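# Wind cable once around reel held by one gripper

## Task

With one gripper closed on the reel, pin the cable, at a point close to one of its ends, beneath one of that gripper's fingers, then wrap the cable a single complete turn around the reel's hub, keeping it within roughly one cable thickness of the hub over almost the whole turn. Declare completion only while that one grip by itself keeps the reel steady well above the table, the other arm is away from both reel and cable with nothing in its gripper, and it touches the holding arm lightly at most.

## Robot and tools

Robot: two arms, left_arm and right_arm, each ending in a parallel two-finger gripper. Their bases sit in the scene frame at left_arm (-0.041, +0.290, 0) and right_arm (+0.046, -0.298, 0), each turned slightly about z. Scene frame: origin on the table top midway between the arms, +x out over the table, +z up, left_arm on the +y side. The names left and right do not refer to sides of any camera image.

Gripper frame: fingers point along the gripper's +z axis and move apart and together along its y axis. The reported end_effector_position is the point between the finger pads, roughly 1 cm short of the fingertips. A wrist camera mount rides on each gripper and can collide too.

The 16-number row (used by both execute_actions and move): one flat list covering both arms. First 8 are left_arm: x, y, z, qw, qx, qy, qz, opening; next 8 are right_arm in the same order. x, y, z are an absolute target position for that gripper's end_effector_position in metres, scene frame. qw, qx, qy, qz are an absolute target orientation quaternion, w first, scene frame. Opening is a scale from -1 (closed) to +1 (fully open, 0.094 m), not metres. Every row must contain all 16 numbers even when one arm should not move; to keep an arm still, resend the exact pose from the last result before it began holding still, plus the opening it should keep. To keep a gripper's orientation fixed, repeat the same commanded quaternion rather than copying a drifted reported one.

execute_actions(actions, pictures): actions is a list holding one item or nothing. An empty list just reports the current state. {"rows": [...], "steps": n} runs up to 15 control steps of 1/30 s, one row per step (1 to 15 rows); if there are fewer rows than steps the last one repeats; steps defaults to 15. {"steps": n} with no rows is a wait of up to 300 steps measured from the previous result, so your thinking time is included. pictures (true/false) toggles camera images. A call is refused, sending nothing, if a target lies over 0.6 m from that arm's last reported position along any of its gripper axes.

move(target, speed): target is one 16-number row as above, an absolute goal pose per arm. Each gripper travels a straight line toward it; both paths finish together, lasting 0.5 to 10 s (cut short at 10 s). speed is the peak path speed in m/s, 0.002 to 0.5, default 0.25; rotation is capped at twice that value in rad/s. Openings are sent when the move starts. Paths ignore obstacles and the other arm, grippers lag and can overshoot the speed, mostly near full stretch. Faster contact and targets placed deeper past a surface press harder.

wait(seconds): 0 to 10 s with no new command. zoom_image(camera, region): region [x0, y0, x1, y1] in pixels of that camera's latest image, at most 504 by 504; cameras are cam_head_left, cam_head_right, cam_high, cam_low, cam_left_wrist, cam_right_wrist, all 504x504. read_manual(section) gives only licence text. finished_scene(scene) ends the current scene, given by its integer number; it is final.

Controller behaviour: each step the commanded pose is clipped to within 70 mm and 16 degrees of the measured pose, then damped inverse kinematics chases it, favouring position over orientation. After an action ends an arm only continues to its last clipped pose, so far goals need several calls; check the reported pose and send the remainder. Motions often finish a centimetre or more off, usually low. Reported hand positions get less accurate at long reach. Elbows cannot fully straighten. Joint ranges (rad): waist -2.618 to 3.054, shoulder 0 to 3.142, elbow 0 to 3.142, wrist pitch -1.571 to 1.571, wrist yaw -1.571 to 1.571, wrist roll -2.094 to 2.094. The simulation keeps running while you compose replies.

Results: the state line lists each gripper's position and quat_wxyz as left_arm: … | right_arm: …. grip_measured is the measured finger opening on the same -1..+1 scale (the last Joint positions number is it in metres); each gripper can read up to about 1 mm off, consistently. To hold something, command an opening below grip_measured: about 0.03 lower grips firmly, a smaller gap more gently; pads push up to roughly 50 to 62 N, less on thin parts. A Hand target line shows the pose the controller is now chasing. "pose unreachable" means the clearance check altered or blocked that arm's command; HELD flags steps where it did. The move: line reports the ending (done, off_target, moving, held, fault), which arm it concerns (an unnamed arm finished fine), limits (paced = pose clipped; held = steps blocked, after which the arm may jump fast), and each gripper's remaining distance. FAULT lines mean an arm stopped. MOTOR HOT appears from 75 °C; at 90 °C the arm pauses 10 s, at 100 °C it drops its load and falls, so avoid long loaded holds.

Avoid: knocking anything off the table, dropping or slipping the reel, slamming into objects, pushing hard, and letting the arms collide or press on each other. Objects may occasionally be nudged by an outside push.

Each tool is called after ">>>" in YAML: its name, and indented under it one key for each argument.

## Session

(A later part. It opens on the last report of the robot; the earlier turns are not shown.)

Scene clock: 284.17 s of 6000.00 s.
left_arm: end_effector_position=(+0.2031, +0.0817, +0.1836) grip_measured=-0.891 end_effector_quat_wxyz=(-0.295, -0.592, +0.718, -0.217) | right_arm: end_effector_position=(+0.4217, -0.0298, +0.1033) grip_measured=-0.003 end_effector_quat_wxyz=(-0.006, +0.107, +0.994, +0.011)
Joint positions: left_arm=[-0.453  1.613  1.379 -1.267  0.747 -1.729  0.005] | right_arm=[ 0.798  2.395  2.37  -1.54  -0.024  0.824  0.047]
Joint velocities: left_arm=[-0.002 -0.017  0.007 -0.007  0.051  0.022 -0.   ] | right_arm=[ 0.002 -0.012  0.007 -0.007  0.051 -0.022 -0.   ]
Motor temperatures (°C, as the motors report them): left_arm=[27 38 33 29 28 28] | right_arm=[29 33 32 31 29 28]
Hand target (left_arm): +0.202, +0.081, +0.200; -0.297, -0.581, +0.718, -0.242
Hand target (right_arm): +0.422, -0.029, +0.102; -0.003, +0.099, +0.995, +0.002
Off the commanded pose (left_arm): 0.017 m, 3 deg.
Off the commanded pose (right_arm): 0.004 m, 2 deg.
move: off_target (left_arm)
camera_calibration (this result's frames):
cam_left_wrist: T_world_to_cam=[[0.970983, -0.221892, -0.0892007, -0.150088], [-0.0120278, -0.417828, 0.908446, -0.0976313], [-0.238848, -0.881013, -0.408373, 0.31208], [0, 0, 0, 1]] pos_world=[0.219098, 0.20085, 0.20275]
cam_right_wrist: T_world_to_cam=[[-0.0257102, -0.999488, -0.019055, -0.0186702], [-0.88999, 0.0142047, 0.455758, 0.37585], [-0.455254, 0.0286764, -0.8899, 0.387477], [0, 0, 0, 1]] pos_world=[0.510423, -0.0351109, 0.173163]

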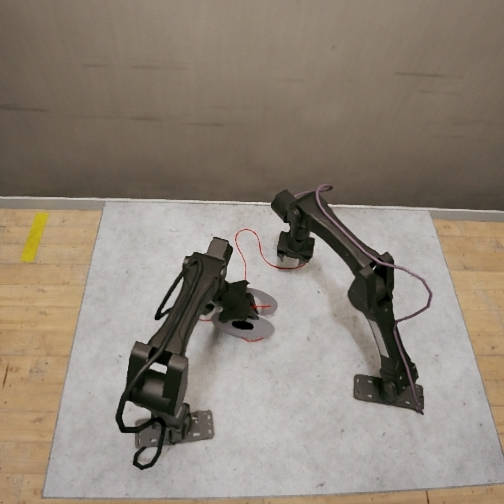

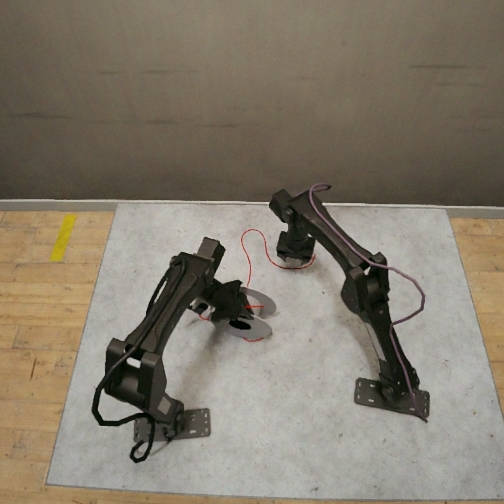

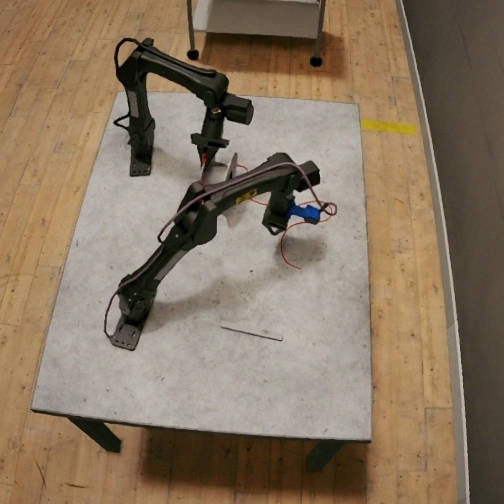

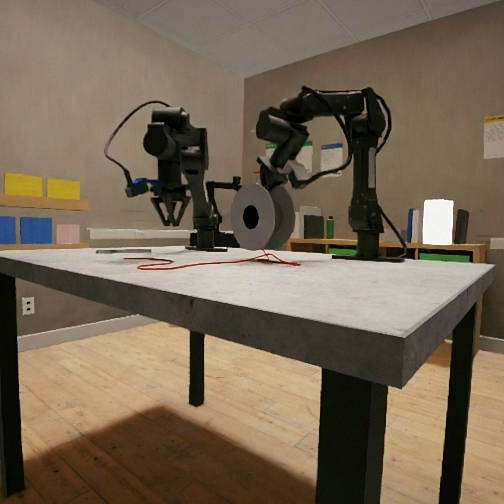

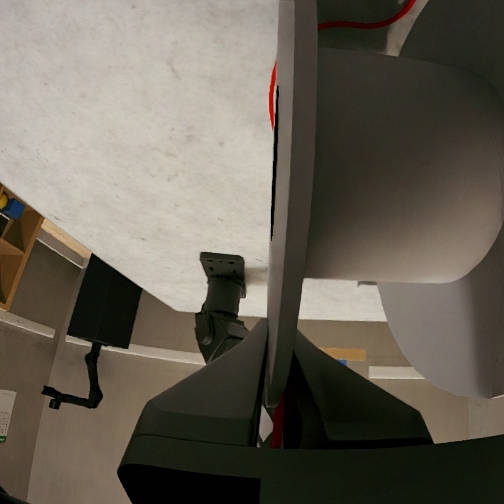

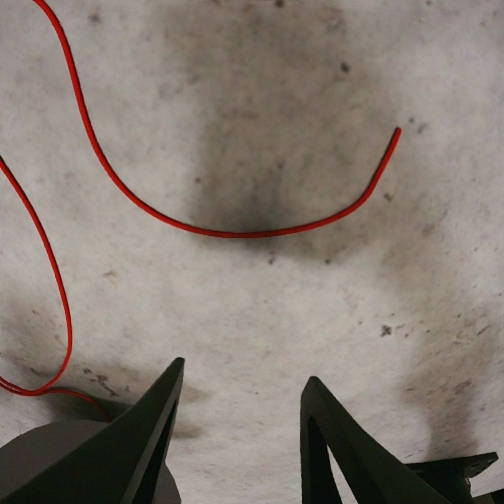

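>>> move:
  target: [0.2,0.08,0.2,-0.298,-0.581,0.718,-0.241,-1,0.43,0.08,0.05,0,0.1,0.995,0,0.1]

>>> move:
  target: [0.2,0.08,0.2,-0.298,-0.581,0.718,-0.241,-1,0.43,0.08,0.011,0,0.1,0.995,0,0.1]

>>> move:
  target: [0.2,0.08,0.2,-0.298,-0.581,0.718,-0.241,-1,0.43,0.08,0.011,0,0.1,0.995,0,-1]

>>> move:
  target: [0.17,0.04,0.21,-0.298,-0.581,0.718,-0.241,-1,0.46,0.11,0.16,0.1,0.3,0.9,0.3,-1]
  speed: 0.12

Scene clock: 289.50 s of 6000.00 s.
left_arm: end_effector_position=(+0.2029, +0.0819, +0.1834) grip_measured=-0.891 end_effector_quat_wxyz=(-0.295, -0.592, +0.718, -0.216) | right_arm: end_effector_position=(+0.4204, +0.0813, +0.0463) grip_measured=+0.097 end_effector_quat_wxyz=(+0.026, +0.093, +0.994, +0.050)
Joint positions: left_arm=[-0.453  1.613  1.379 -1.269  0.747 -1.729  0.005] | right_arm=[ 0.972  2.769  2.846 -1.537 -0.023  0.97   0.052]
Joint velocities: left_arm=[-0.017 -0.007  0.002 -0.022 -0.022  0.095 -0.   ] | right_arm=[ 0.007 -0.002 -0.002  0.007  0.037  0.022  0.   ]
Motor temperatures (°C, as the motors report them): left_arm=[27 38 33 29 28 28] | right_arm=[29 34 32 31 29 28]
Hand target (left_arm): +0.200, +0.080, +0.200; -0.298, -0.581, +0.718, -0.241
Hand target (right_arm): +0.430, +0.080, +0.051; +0.042, +0.101, +0.992, +0.055
Off the commanded pose (left_arm): 0.017 m, 3 deg.
Off the commanded pose (right_arm): 0.010 m, 6 deg.
elbow stopped short (right arm): the move would have taken joint 3 (elbow) straighter than the controller allows; a more bent joint 3 avoids this.
move: off_target (left_arm, right_arm)
camera_calibration (this result's frames):
cam_left_wrist: T_world_to_cam=[[0.970807, -0.222287, -0.0901214, -0.149573], [-0.0116021, -0.418802, 0.908004, -0.0973778], [-0.23958, -0.880451, -0.409155, 0.312386], [0, 0, 0, 1]] pos_world=[0.218919, 0.201011, 0.202754]
cam_right_wrist: T_world_to_cam=[[0.00609136, -0.995914, -0.0900961, 0.0809135], [-0.920453, -0.0407956, 0.388719, 0.419438], [-0.390806, 0.0805614, -0.916941, 0.302904], [0, 0, 0, 1]] pos_world=[0.503957, 0.0732918, 0.121991]

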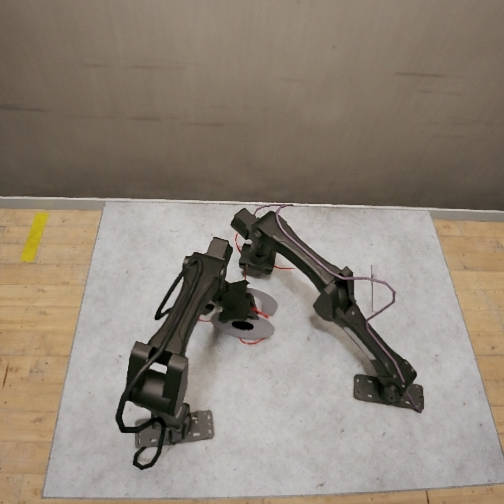

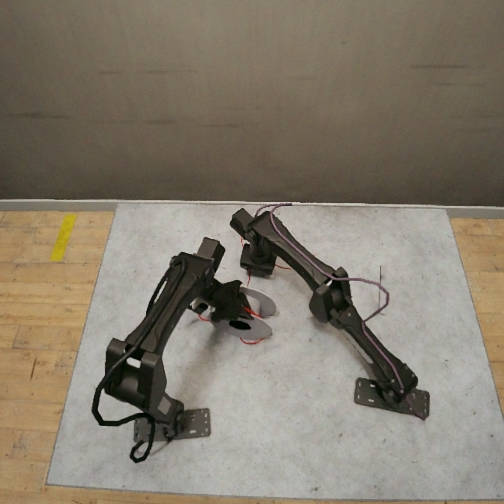

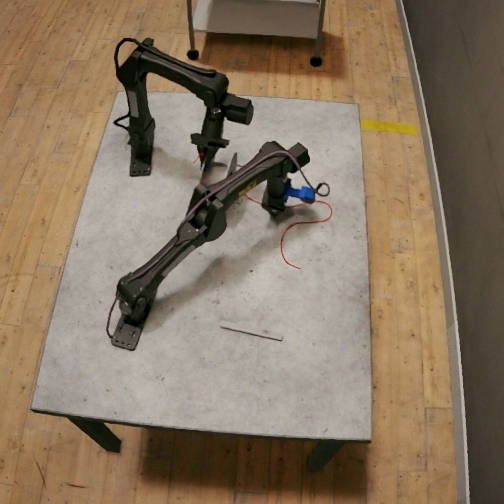

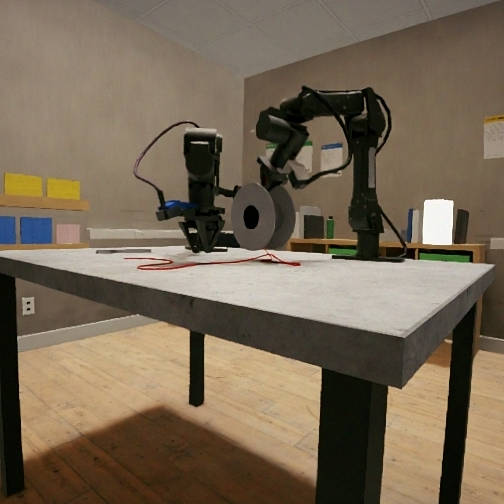

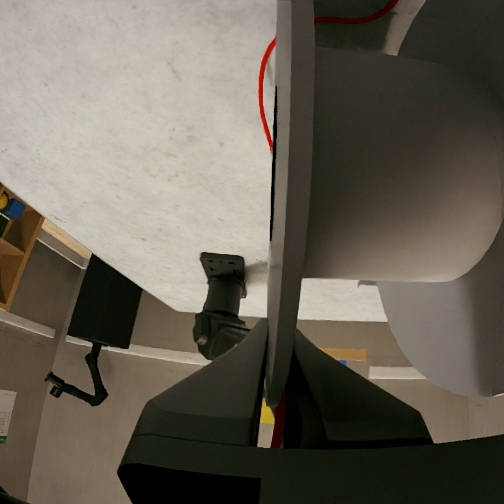

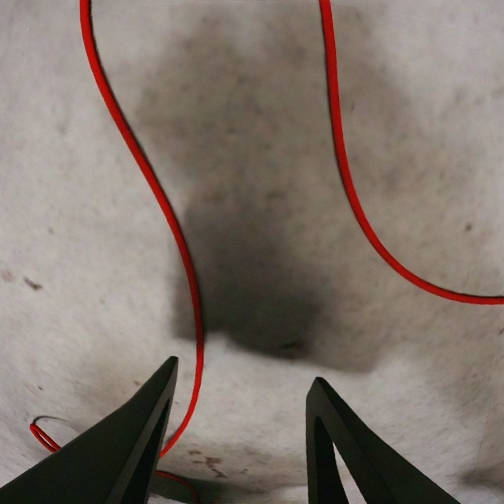

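Scene clock: 290.23 s of 6000.00 s.
left_arm: end_effector_position=(+0.2029, +0.0820, +0.1834) grip_measured=-0.891 end_effector_quat_wxyz=(-0.295, -0.592, +0.718, -0.216) | right_arm: end_effector_position=(+0.4226, +0.0826, +0.0243) grip_measured=+0.097 end_effector_quat_wxyz=(+0.021, +0.094, +0.995, +0.041)
Joint positions: left_arm=[-0.453  1.613  1.379 -1.269  0.746 -1.729  0.005] | right_arm=[ 0.971  2.818  2.855 -1.517 -0.02   0.971  0.052]
Joint velocities: left_arm=[-0.002  0.002  0.012  0.022 -0.051 -0.007 -0.001] | right_arm=[-0.012  0.007 -0.007 -0.007 -0.125 -0.081 -0.   ]
Motor temperatures (°C, as the motors report them): left_arm=[27 37 33 29 28 28] | right_arm=[29 34 32 31 29 28]
Hand target (left_arm): +0.200, +0.080, +0.200; -0.298, -0.581, +0.718, -0.241
Hand target (right_arm): +0.430, +0.080, +0.011; +0.027, +0.100, +0.994, +0.034
Off the commanded pose (left_arm): 0.017 m, 3 deg.
Off the commanded pose (right_arm): 0.015 m, 5 deg.
elbow stopped short (right arm): the move would have taken joint 3 (elbow) straighter than the controller allows; a more bent joint 3 avoids this.
move: off_target (left_arm, right_arm)
camera_calibration (this result's frames):
cam_left_wrist: T_world_to_cam=[[0.970841, -0.222171, -0.0900474, -0.149627], [-0.0117994, -0.419458, 0.907698, -0.0971051], [-0.239435, -0.880168, -0.409848, 0.312514], [0, 0, 0, 1]] pos_world=[0.218945, 0.20109, 0.202752]
cam_right_wrist: T_world_to_cam=[[0.00368645, -0.997223, -0.0743764, 0.0808687], [-0.915885, -0.0332239, 0.400064, 0.427346], [-0.401424, 0.0666454, -0.913464, 0.289003], [0, 0, 0, 1]] pos_world=[0.507114, 0.0755816, 0.0990426]

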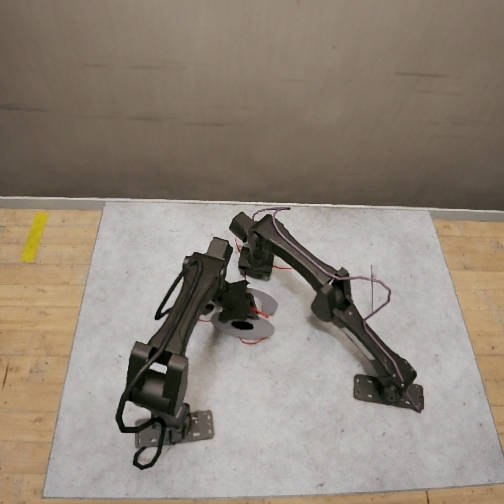

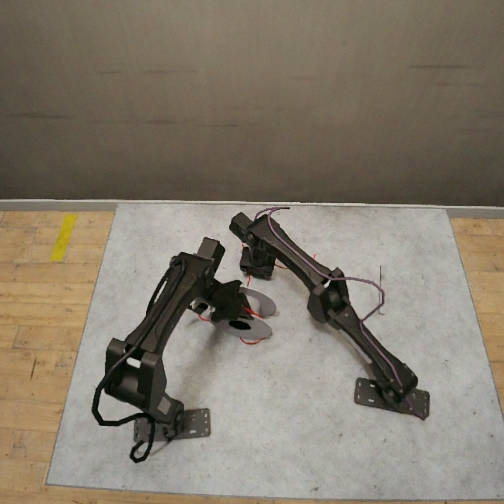

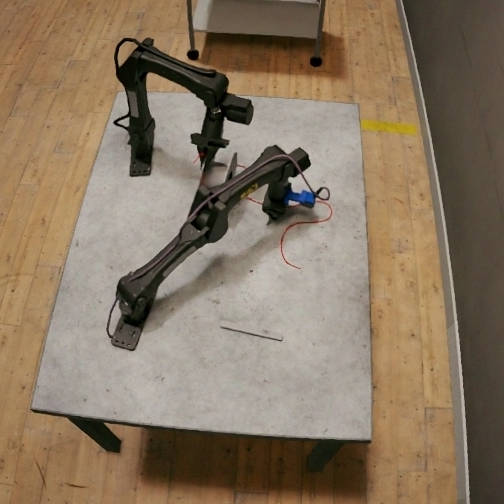

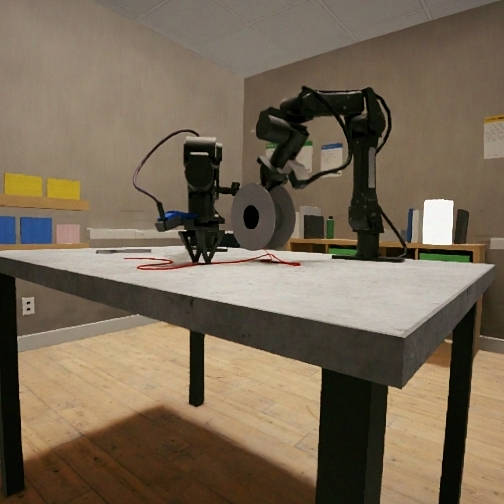

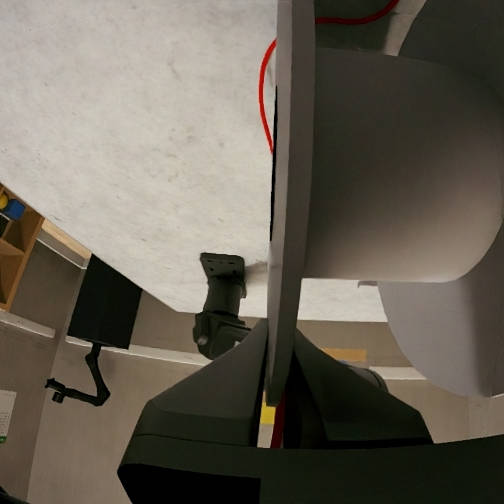

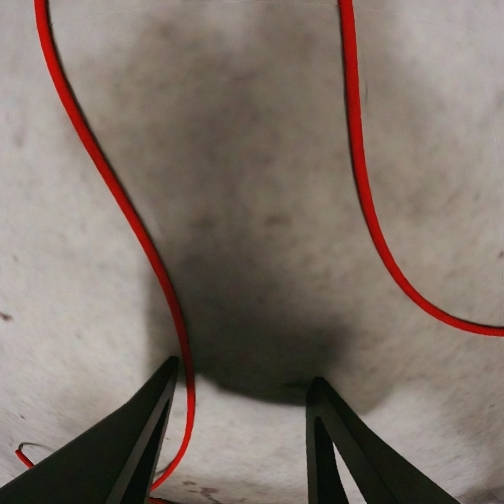

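Scene clock: 290.93 s of 6000.00 s.
left_arm: end_effector_position=(+0.2029, +0.0820, +0.1833) grip_measured=-0.891 end_effector_quat_wxyz=(-0.295, -0.592, +0.718, -0.216) | right_arm: end_effector_position=(+0.4230, +0.0829, +0.0237) grip_measured=-0.975 end_effector_quat_wxyz=(+0.022, +0.094, +0.994, +0.042)
Joint positions: left_arm=[-0.453  1.613  1.379 -1.269  0.745 -1.729  0.005] | right_arm=[ 0.971  2.819  2.855 -1.515 -0.02   0.971  0.001]
Joint velocities: left_arm=[-0.017 -0.007  0.002  0.007  0.051 -0.037 -0.001] | right_arm=[ 0.007 -0.012 -0.002  0.022  0.022  0.081  0.   ]
Motor temperatures (°C, as the motors report them): left_arm=[27 37 33 29 29 28] | right_arm=[29 34 32 31 29 28]
Hand target (left_arm): +0.200, +0.080, +0.200; -0.298, -0.581, +0.718, -0.241
Hand target (right_arm): +0.429, +0.079, +0.011; +0.026, +0.100, +0.994, +0.033
Off the commanded pose (left_arm): 0.017 m, 3 deg.
Off the commanded pose (right_arm): 0.015 m, 5 deg.
elbow stopped short (right arm): the move would have taken joint 3 (elbow) straighter than the controller allows; a more bent joint 3 avoids this.
move: off_target (left_arm, right_arm)
camera_calibration (this result's frames):
cam_left_wrist: T_world_to_cam=[[0.970857, -0.222113, -0.0900103, -0.149655], [-0.0118981, -0.419785, 0.907545, -0.0969687], [-0.239363, -0.880026, -0.410194, 0.312577], [0, 0, 0, 1]] pos_world=[0.218959, 0.20113, 0.202751]
cam_right_wrist: T_world_to_cam=[[0.00376751, -0.997143, -0.0754452, 0.0812008], [-0.916317, -0.0336538, 0.399037, 0.428173], [-0.400436, 0.0676284, -0.913826, 0.288159], [0, 0, 0, 1]] pos_world=[0.507425, 0.0758907, 0.0985966]

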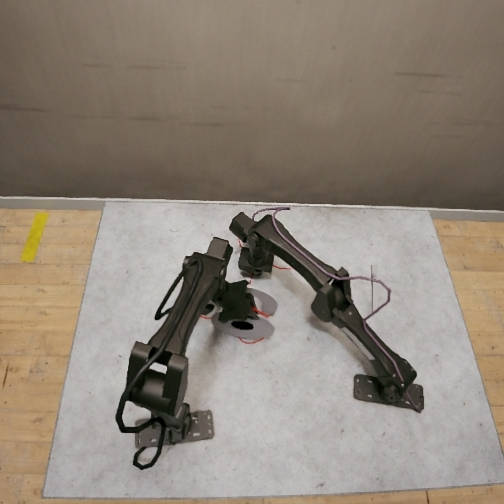

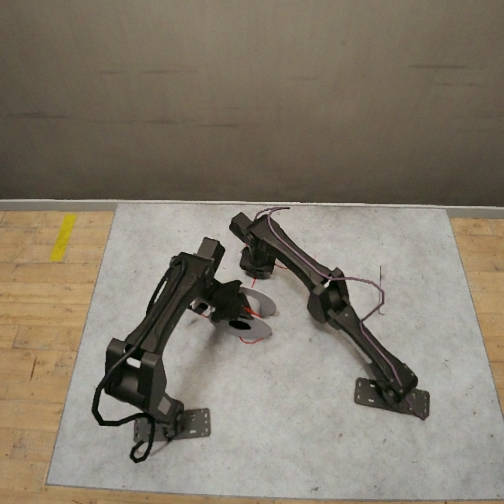

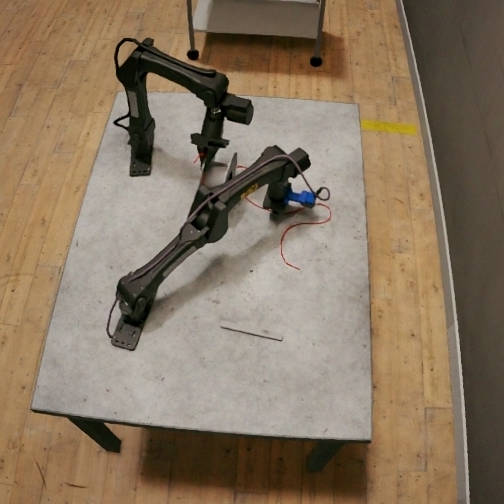

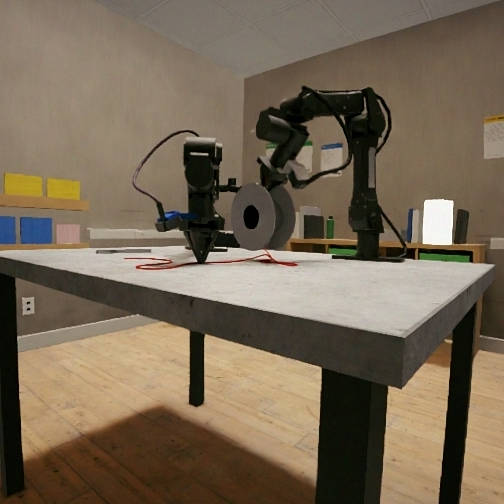

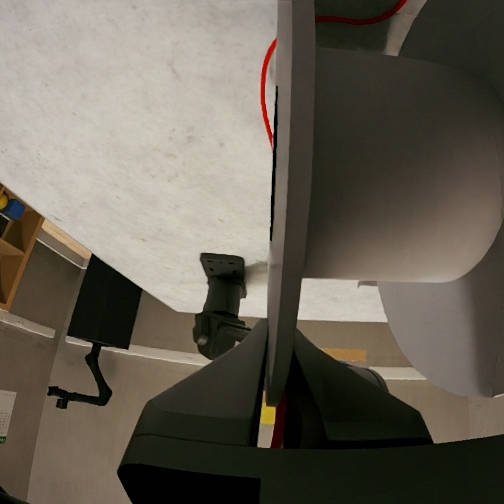

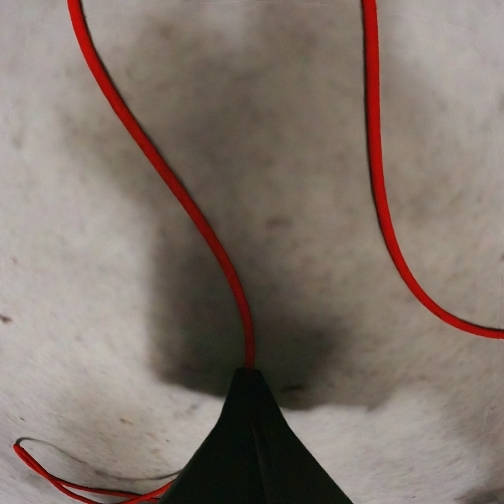

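Scene clock: 294.33 s of 6000.00 s.
left_arm: end_effector_position=(+0.1726, +0.0453, +0.1990) grip_measured=-0.891 end_effector_quat_wxyz=(-0.297, -0.595, +0.715, -0.217) | right_arm: end_effector_position=(+0.4556, +0.1138, +0.1578) grip_measured=-0.975 end_effector_quat_wxyz=(+0.101, +0.296, +0.903, +0.295)
Joint positions: left_arm=[-0.614  1.522  1.343 -1.174  0.726 -1.956  0.005] | right_arm=[ 0.945  2.245  2.138 -0.835 -0.1    1.422  0.001]
Joint velocities: left_arm=[-0.007 -0.012 -0.027 -0.022 -0.007  0.007  0.001] | right_arm=[-0.007  0.007 -0.022 -0.037  0.007 -0.007 -0.001]
Motor temperatures (°C, as the motors report them): left_arm=[27 37 33 29 29 28] | right_arm=[29 35 32 31 29 28]
Hand target (left_arm): +0.169, +0.041, +0.210; -0.299, -0.580, +0.719, -0.239
Hand target (right_arm): +0.458, +0.108, +0.162; +0.104, +0.301, +0.900, +0.298
Off the commanded pose (left_arm): 0.012 m, 3 deg.
Off the commanded pose (right_arm): 0.006 m, 1 deg.
move: off_target (left_arm)
camera_calibration (this result's frames):
cam_left_wrist: T_world_to_cam=[[0.972173, -0.21428, -0.0946767, -0.126661], [-0.00335532, -0.416841, 0.908973, -0.128889], [-0.23424, -0.883362, -0.40596, 0.277841], [0, 0, 0, 1]] pos_world=[0.187785, 0.164567, 0.217958]
cam_right_wrist: T_world_to_cam=[[-0.315755, -0.752376, -0.578125, 0.318991], [-0.945897, 0.201641, 0.254203, 0.415109], [-0.0746821, 0.627113, -0.77534, 0.187714], [0, 0, 0, 1]] pos_world=[0.507392, 0.0385806, 0.224437]

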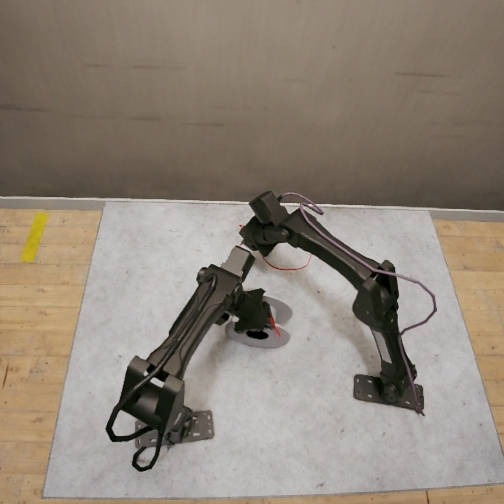

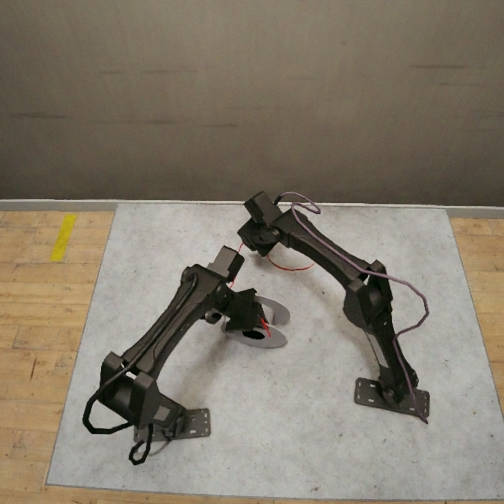

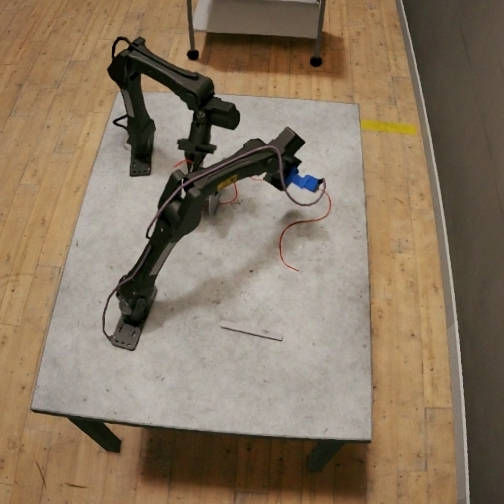

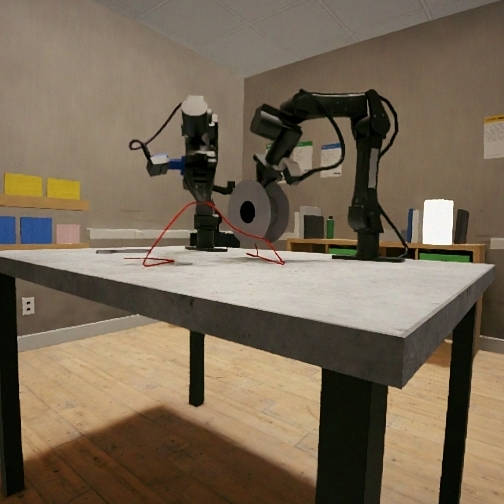

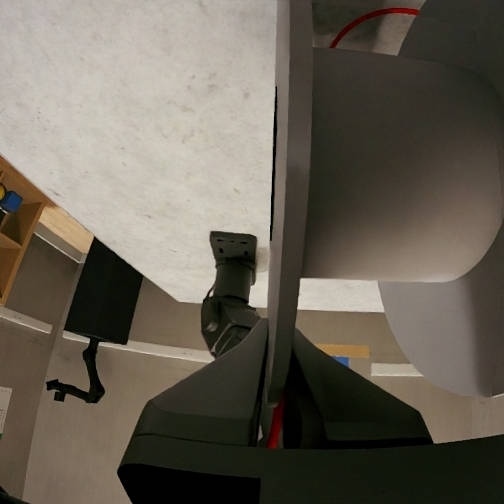

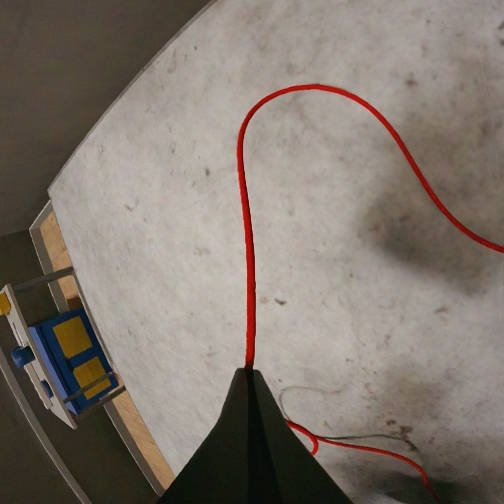

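>>> move:
  target: [0.17,0.04,0.2,0.27,-0.27,0.653,-0.653,-1,0.47,0.03,0.17,0.1,0.3,0.9,0.3,-1]
  speed: 0.2

>>> move:
  target: [0.17,-0.02,0.11,0.27,-0.27,0.653,-0.653,-1,0.45,0.10,0.17,0.1,0.3,0.9,0.3,-1]
  speed: 0.15

Scene clock: 311.60 s of 6000.00 s.
left_arm: end_effector_position=(+0.1687, +0.0406, +0.1815) grip_measured=-0.891 end_effector_quat_wxyz=(+0.252, -0.279, +0.679, -0.630) | right_arm: end_effector_position=(+0.4702, +0.0341, +0.1640) grip_measured=-0.975 end_effector_quat_wxyz=(+0.099, +0.303, +0.901, +0.294)
Joint positions: left_arm=[-1.096  0.929  0.152  0.697 -0.165 -1.593  0.005] | right_arm=[ 0.79   2.069  1.889 -0.786 -0.187  1.309  0.001]
Joint velocities: left_arm=[-0.002  0.002 -0.012  0.051  0.037 -0.081 -0.   ] | right_arm=[-0.002  0.007 -0.007 -0.007  0.022 -0.022 -0.001]
Motor temperatures (°C, as the motors report them): left_arm=[27 37 33 31 29 28] | right_arm=[29 38 31 32 29 28]
Hand target (left_arm): +0.169, +0.039, +0.199; +0.269, -0.264, +0.658, -0.652
Hand target (right_arm): +0.470, +0.030, +0.169; +0.102, +0.299, +0.901, +0.298
Off the commanded pose (left_arm): 0.019 m, 5 deg.
Off the commanded pose (right_arm): 0.007 m, 1 deg.
After step 180, 6.33 s passed at rest.
move: off_target (left_arm)
camera_calibration (this result's frames):
cam_left_wrist: T_world_to_cam=[[0.111264, -0.0704955, 0.991287, -0.183157], [-0.926592, -0.367924, 0.0778375, 0.189666], [0.359231, -0.92718, -0.106257, 0.112973], [0, 0, 0, 1]] pos_world=[0.155538, 0.161617, 0.178803]
cam_right_wrist: T_world_to_cam=[[-0.330753, -0.747842, -0.575617, 0.273731], [-0.940861, 0.213892, 0.262736, 0.439254], [-0.0733647, 0.628476, -0.774361, 0.2427], [0, 0, 0, 1]] pos_world=[0.52162, -0.0417769, 0.230093]

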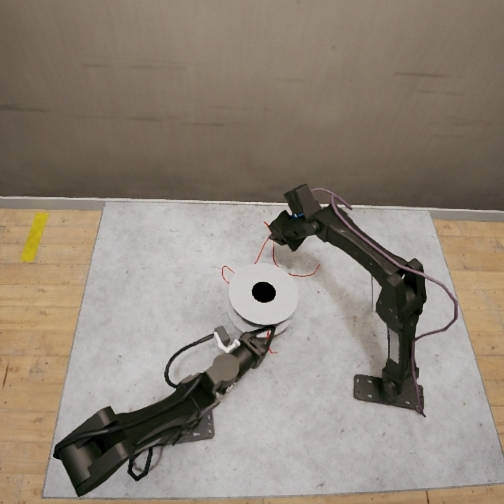

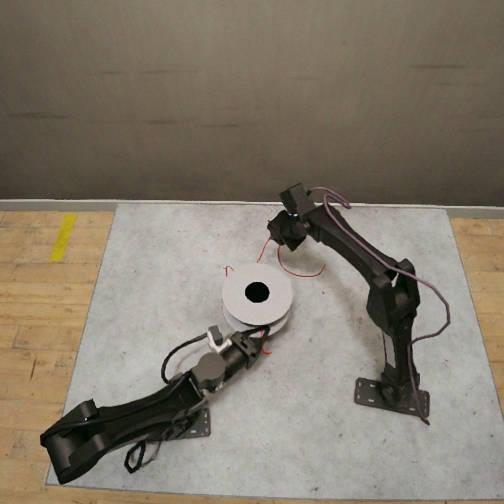

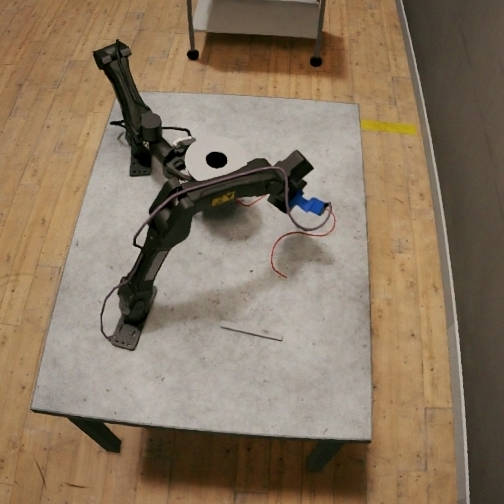

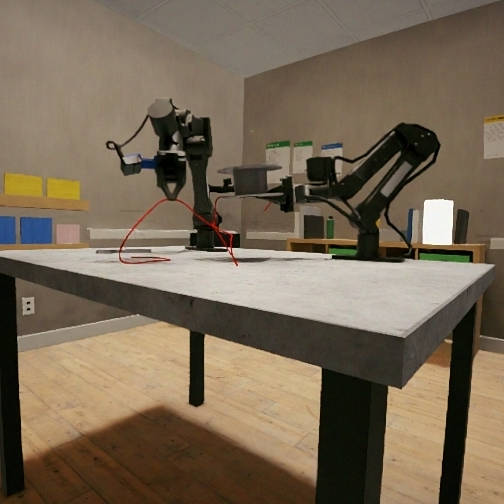

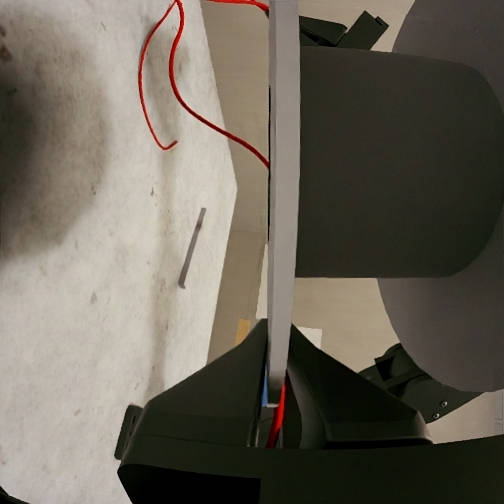

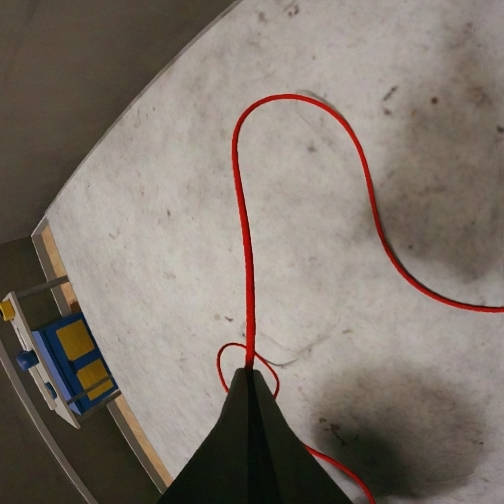

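Scene clock: 312.97 s of 6000.00 s.
left_arm: end_effector_position=(+0.1644, -0.0091, +0.0847) grip_measured=-0.891 end_effector_quat_wxyz=(+0.250, -0.291, +0.703, -0.599) | right_arm: end_effector_position=(+0.4478, +0.1006, +0.1733) grip_measured=-0.975 end_effector_quat_wxyz=(+0.095, +0.297, +0.898, +0.310)
Joint positions: left_arm=[-1.276  1.825  0.16   1.496 -0.359 -1.628  0.005] | right_arm=[ 0.928  2.154  2.037 -0.803 -0.131  1.422  0.001]
Joint velocities: left_arm=[ 0.012 -0.007  0.002 -0.081 -0.007 -0.081  0.   ] | right_arm=[ 0.007 -0.012 -0.007 -0.022  0.022 -0.051  0.   ]
Motor temperatures (°C, as the motors report them): left_arm=[27 36 33 32 28 28] | right_arm=[29 38 32 32 29 28]
Hand target (left_arm): +0.168, -0.020, +0.108; +0.262, -0.282, +0.674, -0.630
Hand target (right_arm): +0.450, +0.100, +0.171; +0.099, +0.301, +0.899, +0.302
Off the commanded pose (left_arm): 0.028 m, 9 deg.
Off the commanded pose (right_arm): 0.004 m, 1 deg.
joint sent to its limit (left arm) — the command would take joint 4 (wrist pitch) past its upper limit, so that joint was sent only as far as its limit.
move: off_target (left_arm); limits=paced
camera_calibration (this result's frames):
cam_left_wrist: T_world_to_cam=[[0.159704, -0.131668, 0.978345, -0.0977232], [-0.916303, -0.388487, 0.0972932, 0.17143], [0.367264, -0.911999, -0.182691, 0.0634274], [0, 0, 0, 1]] pos_world=[0.149394, 0.111577, 0.0905156]
cam_right_wrist: T_world_to_cam=[[-0.315479, -0.73292, -0.602745, 0.31777], [-0.945865, 0.191847, 0.261789, 0.406052], [-0.0762349, 0.652705, -0.753767, 0.201754], [0, 0, 0, 1]] pos_world=[0.499701, 0.023314, 0.23731]

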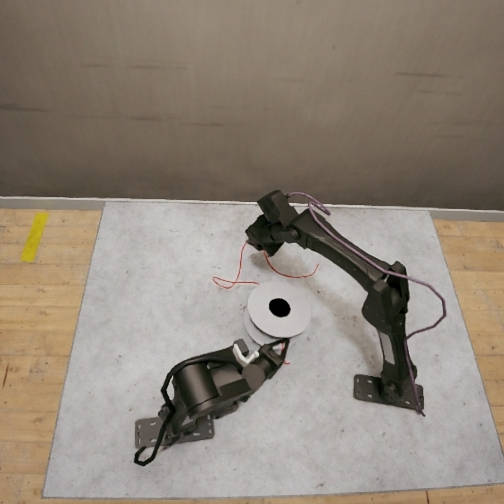

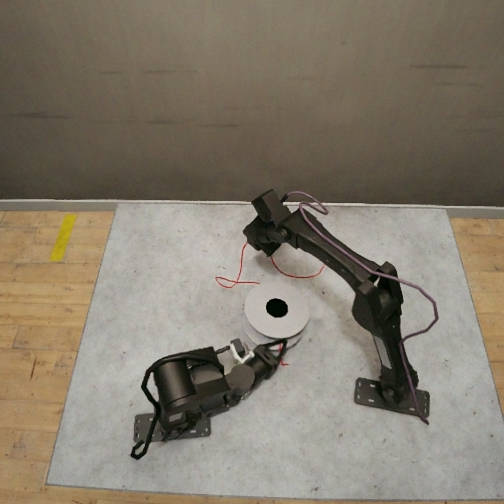

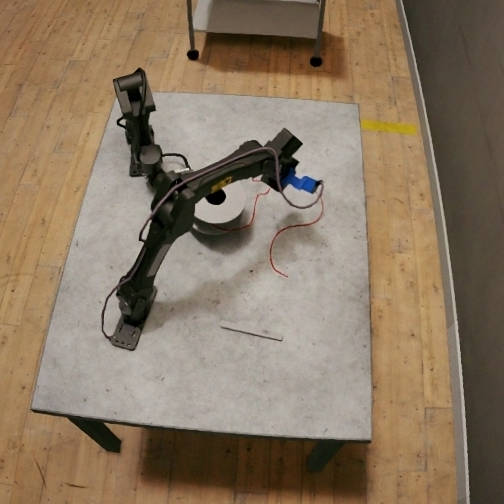

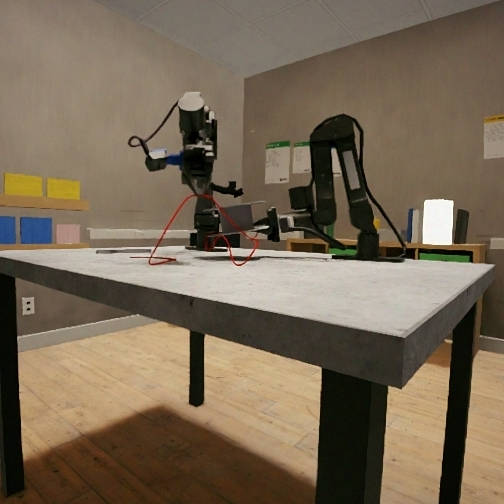

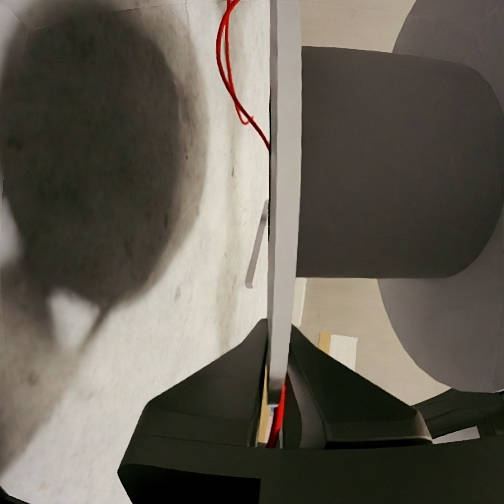

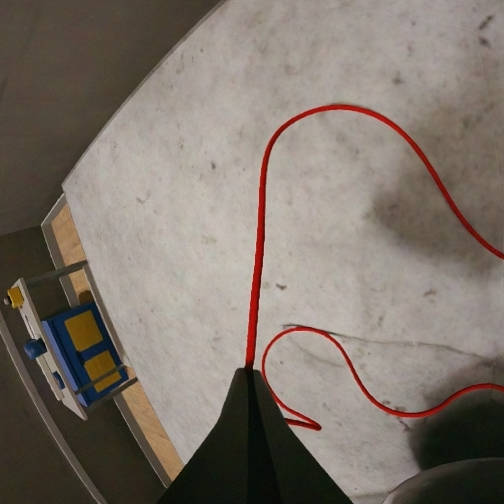

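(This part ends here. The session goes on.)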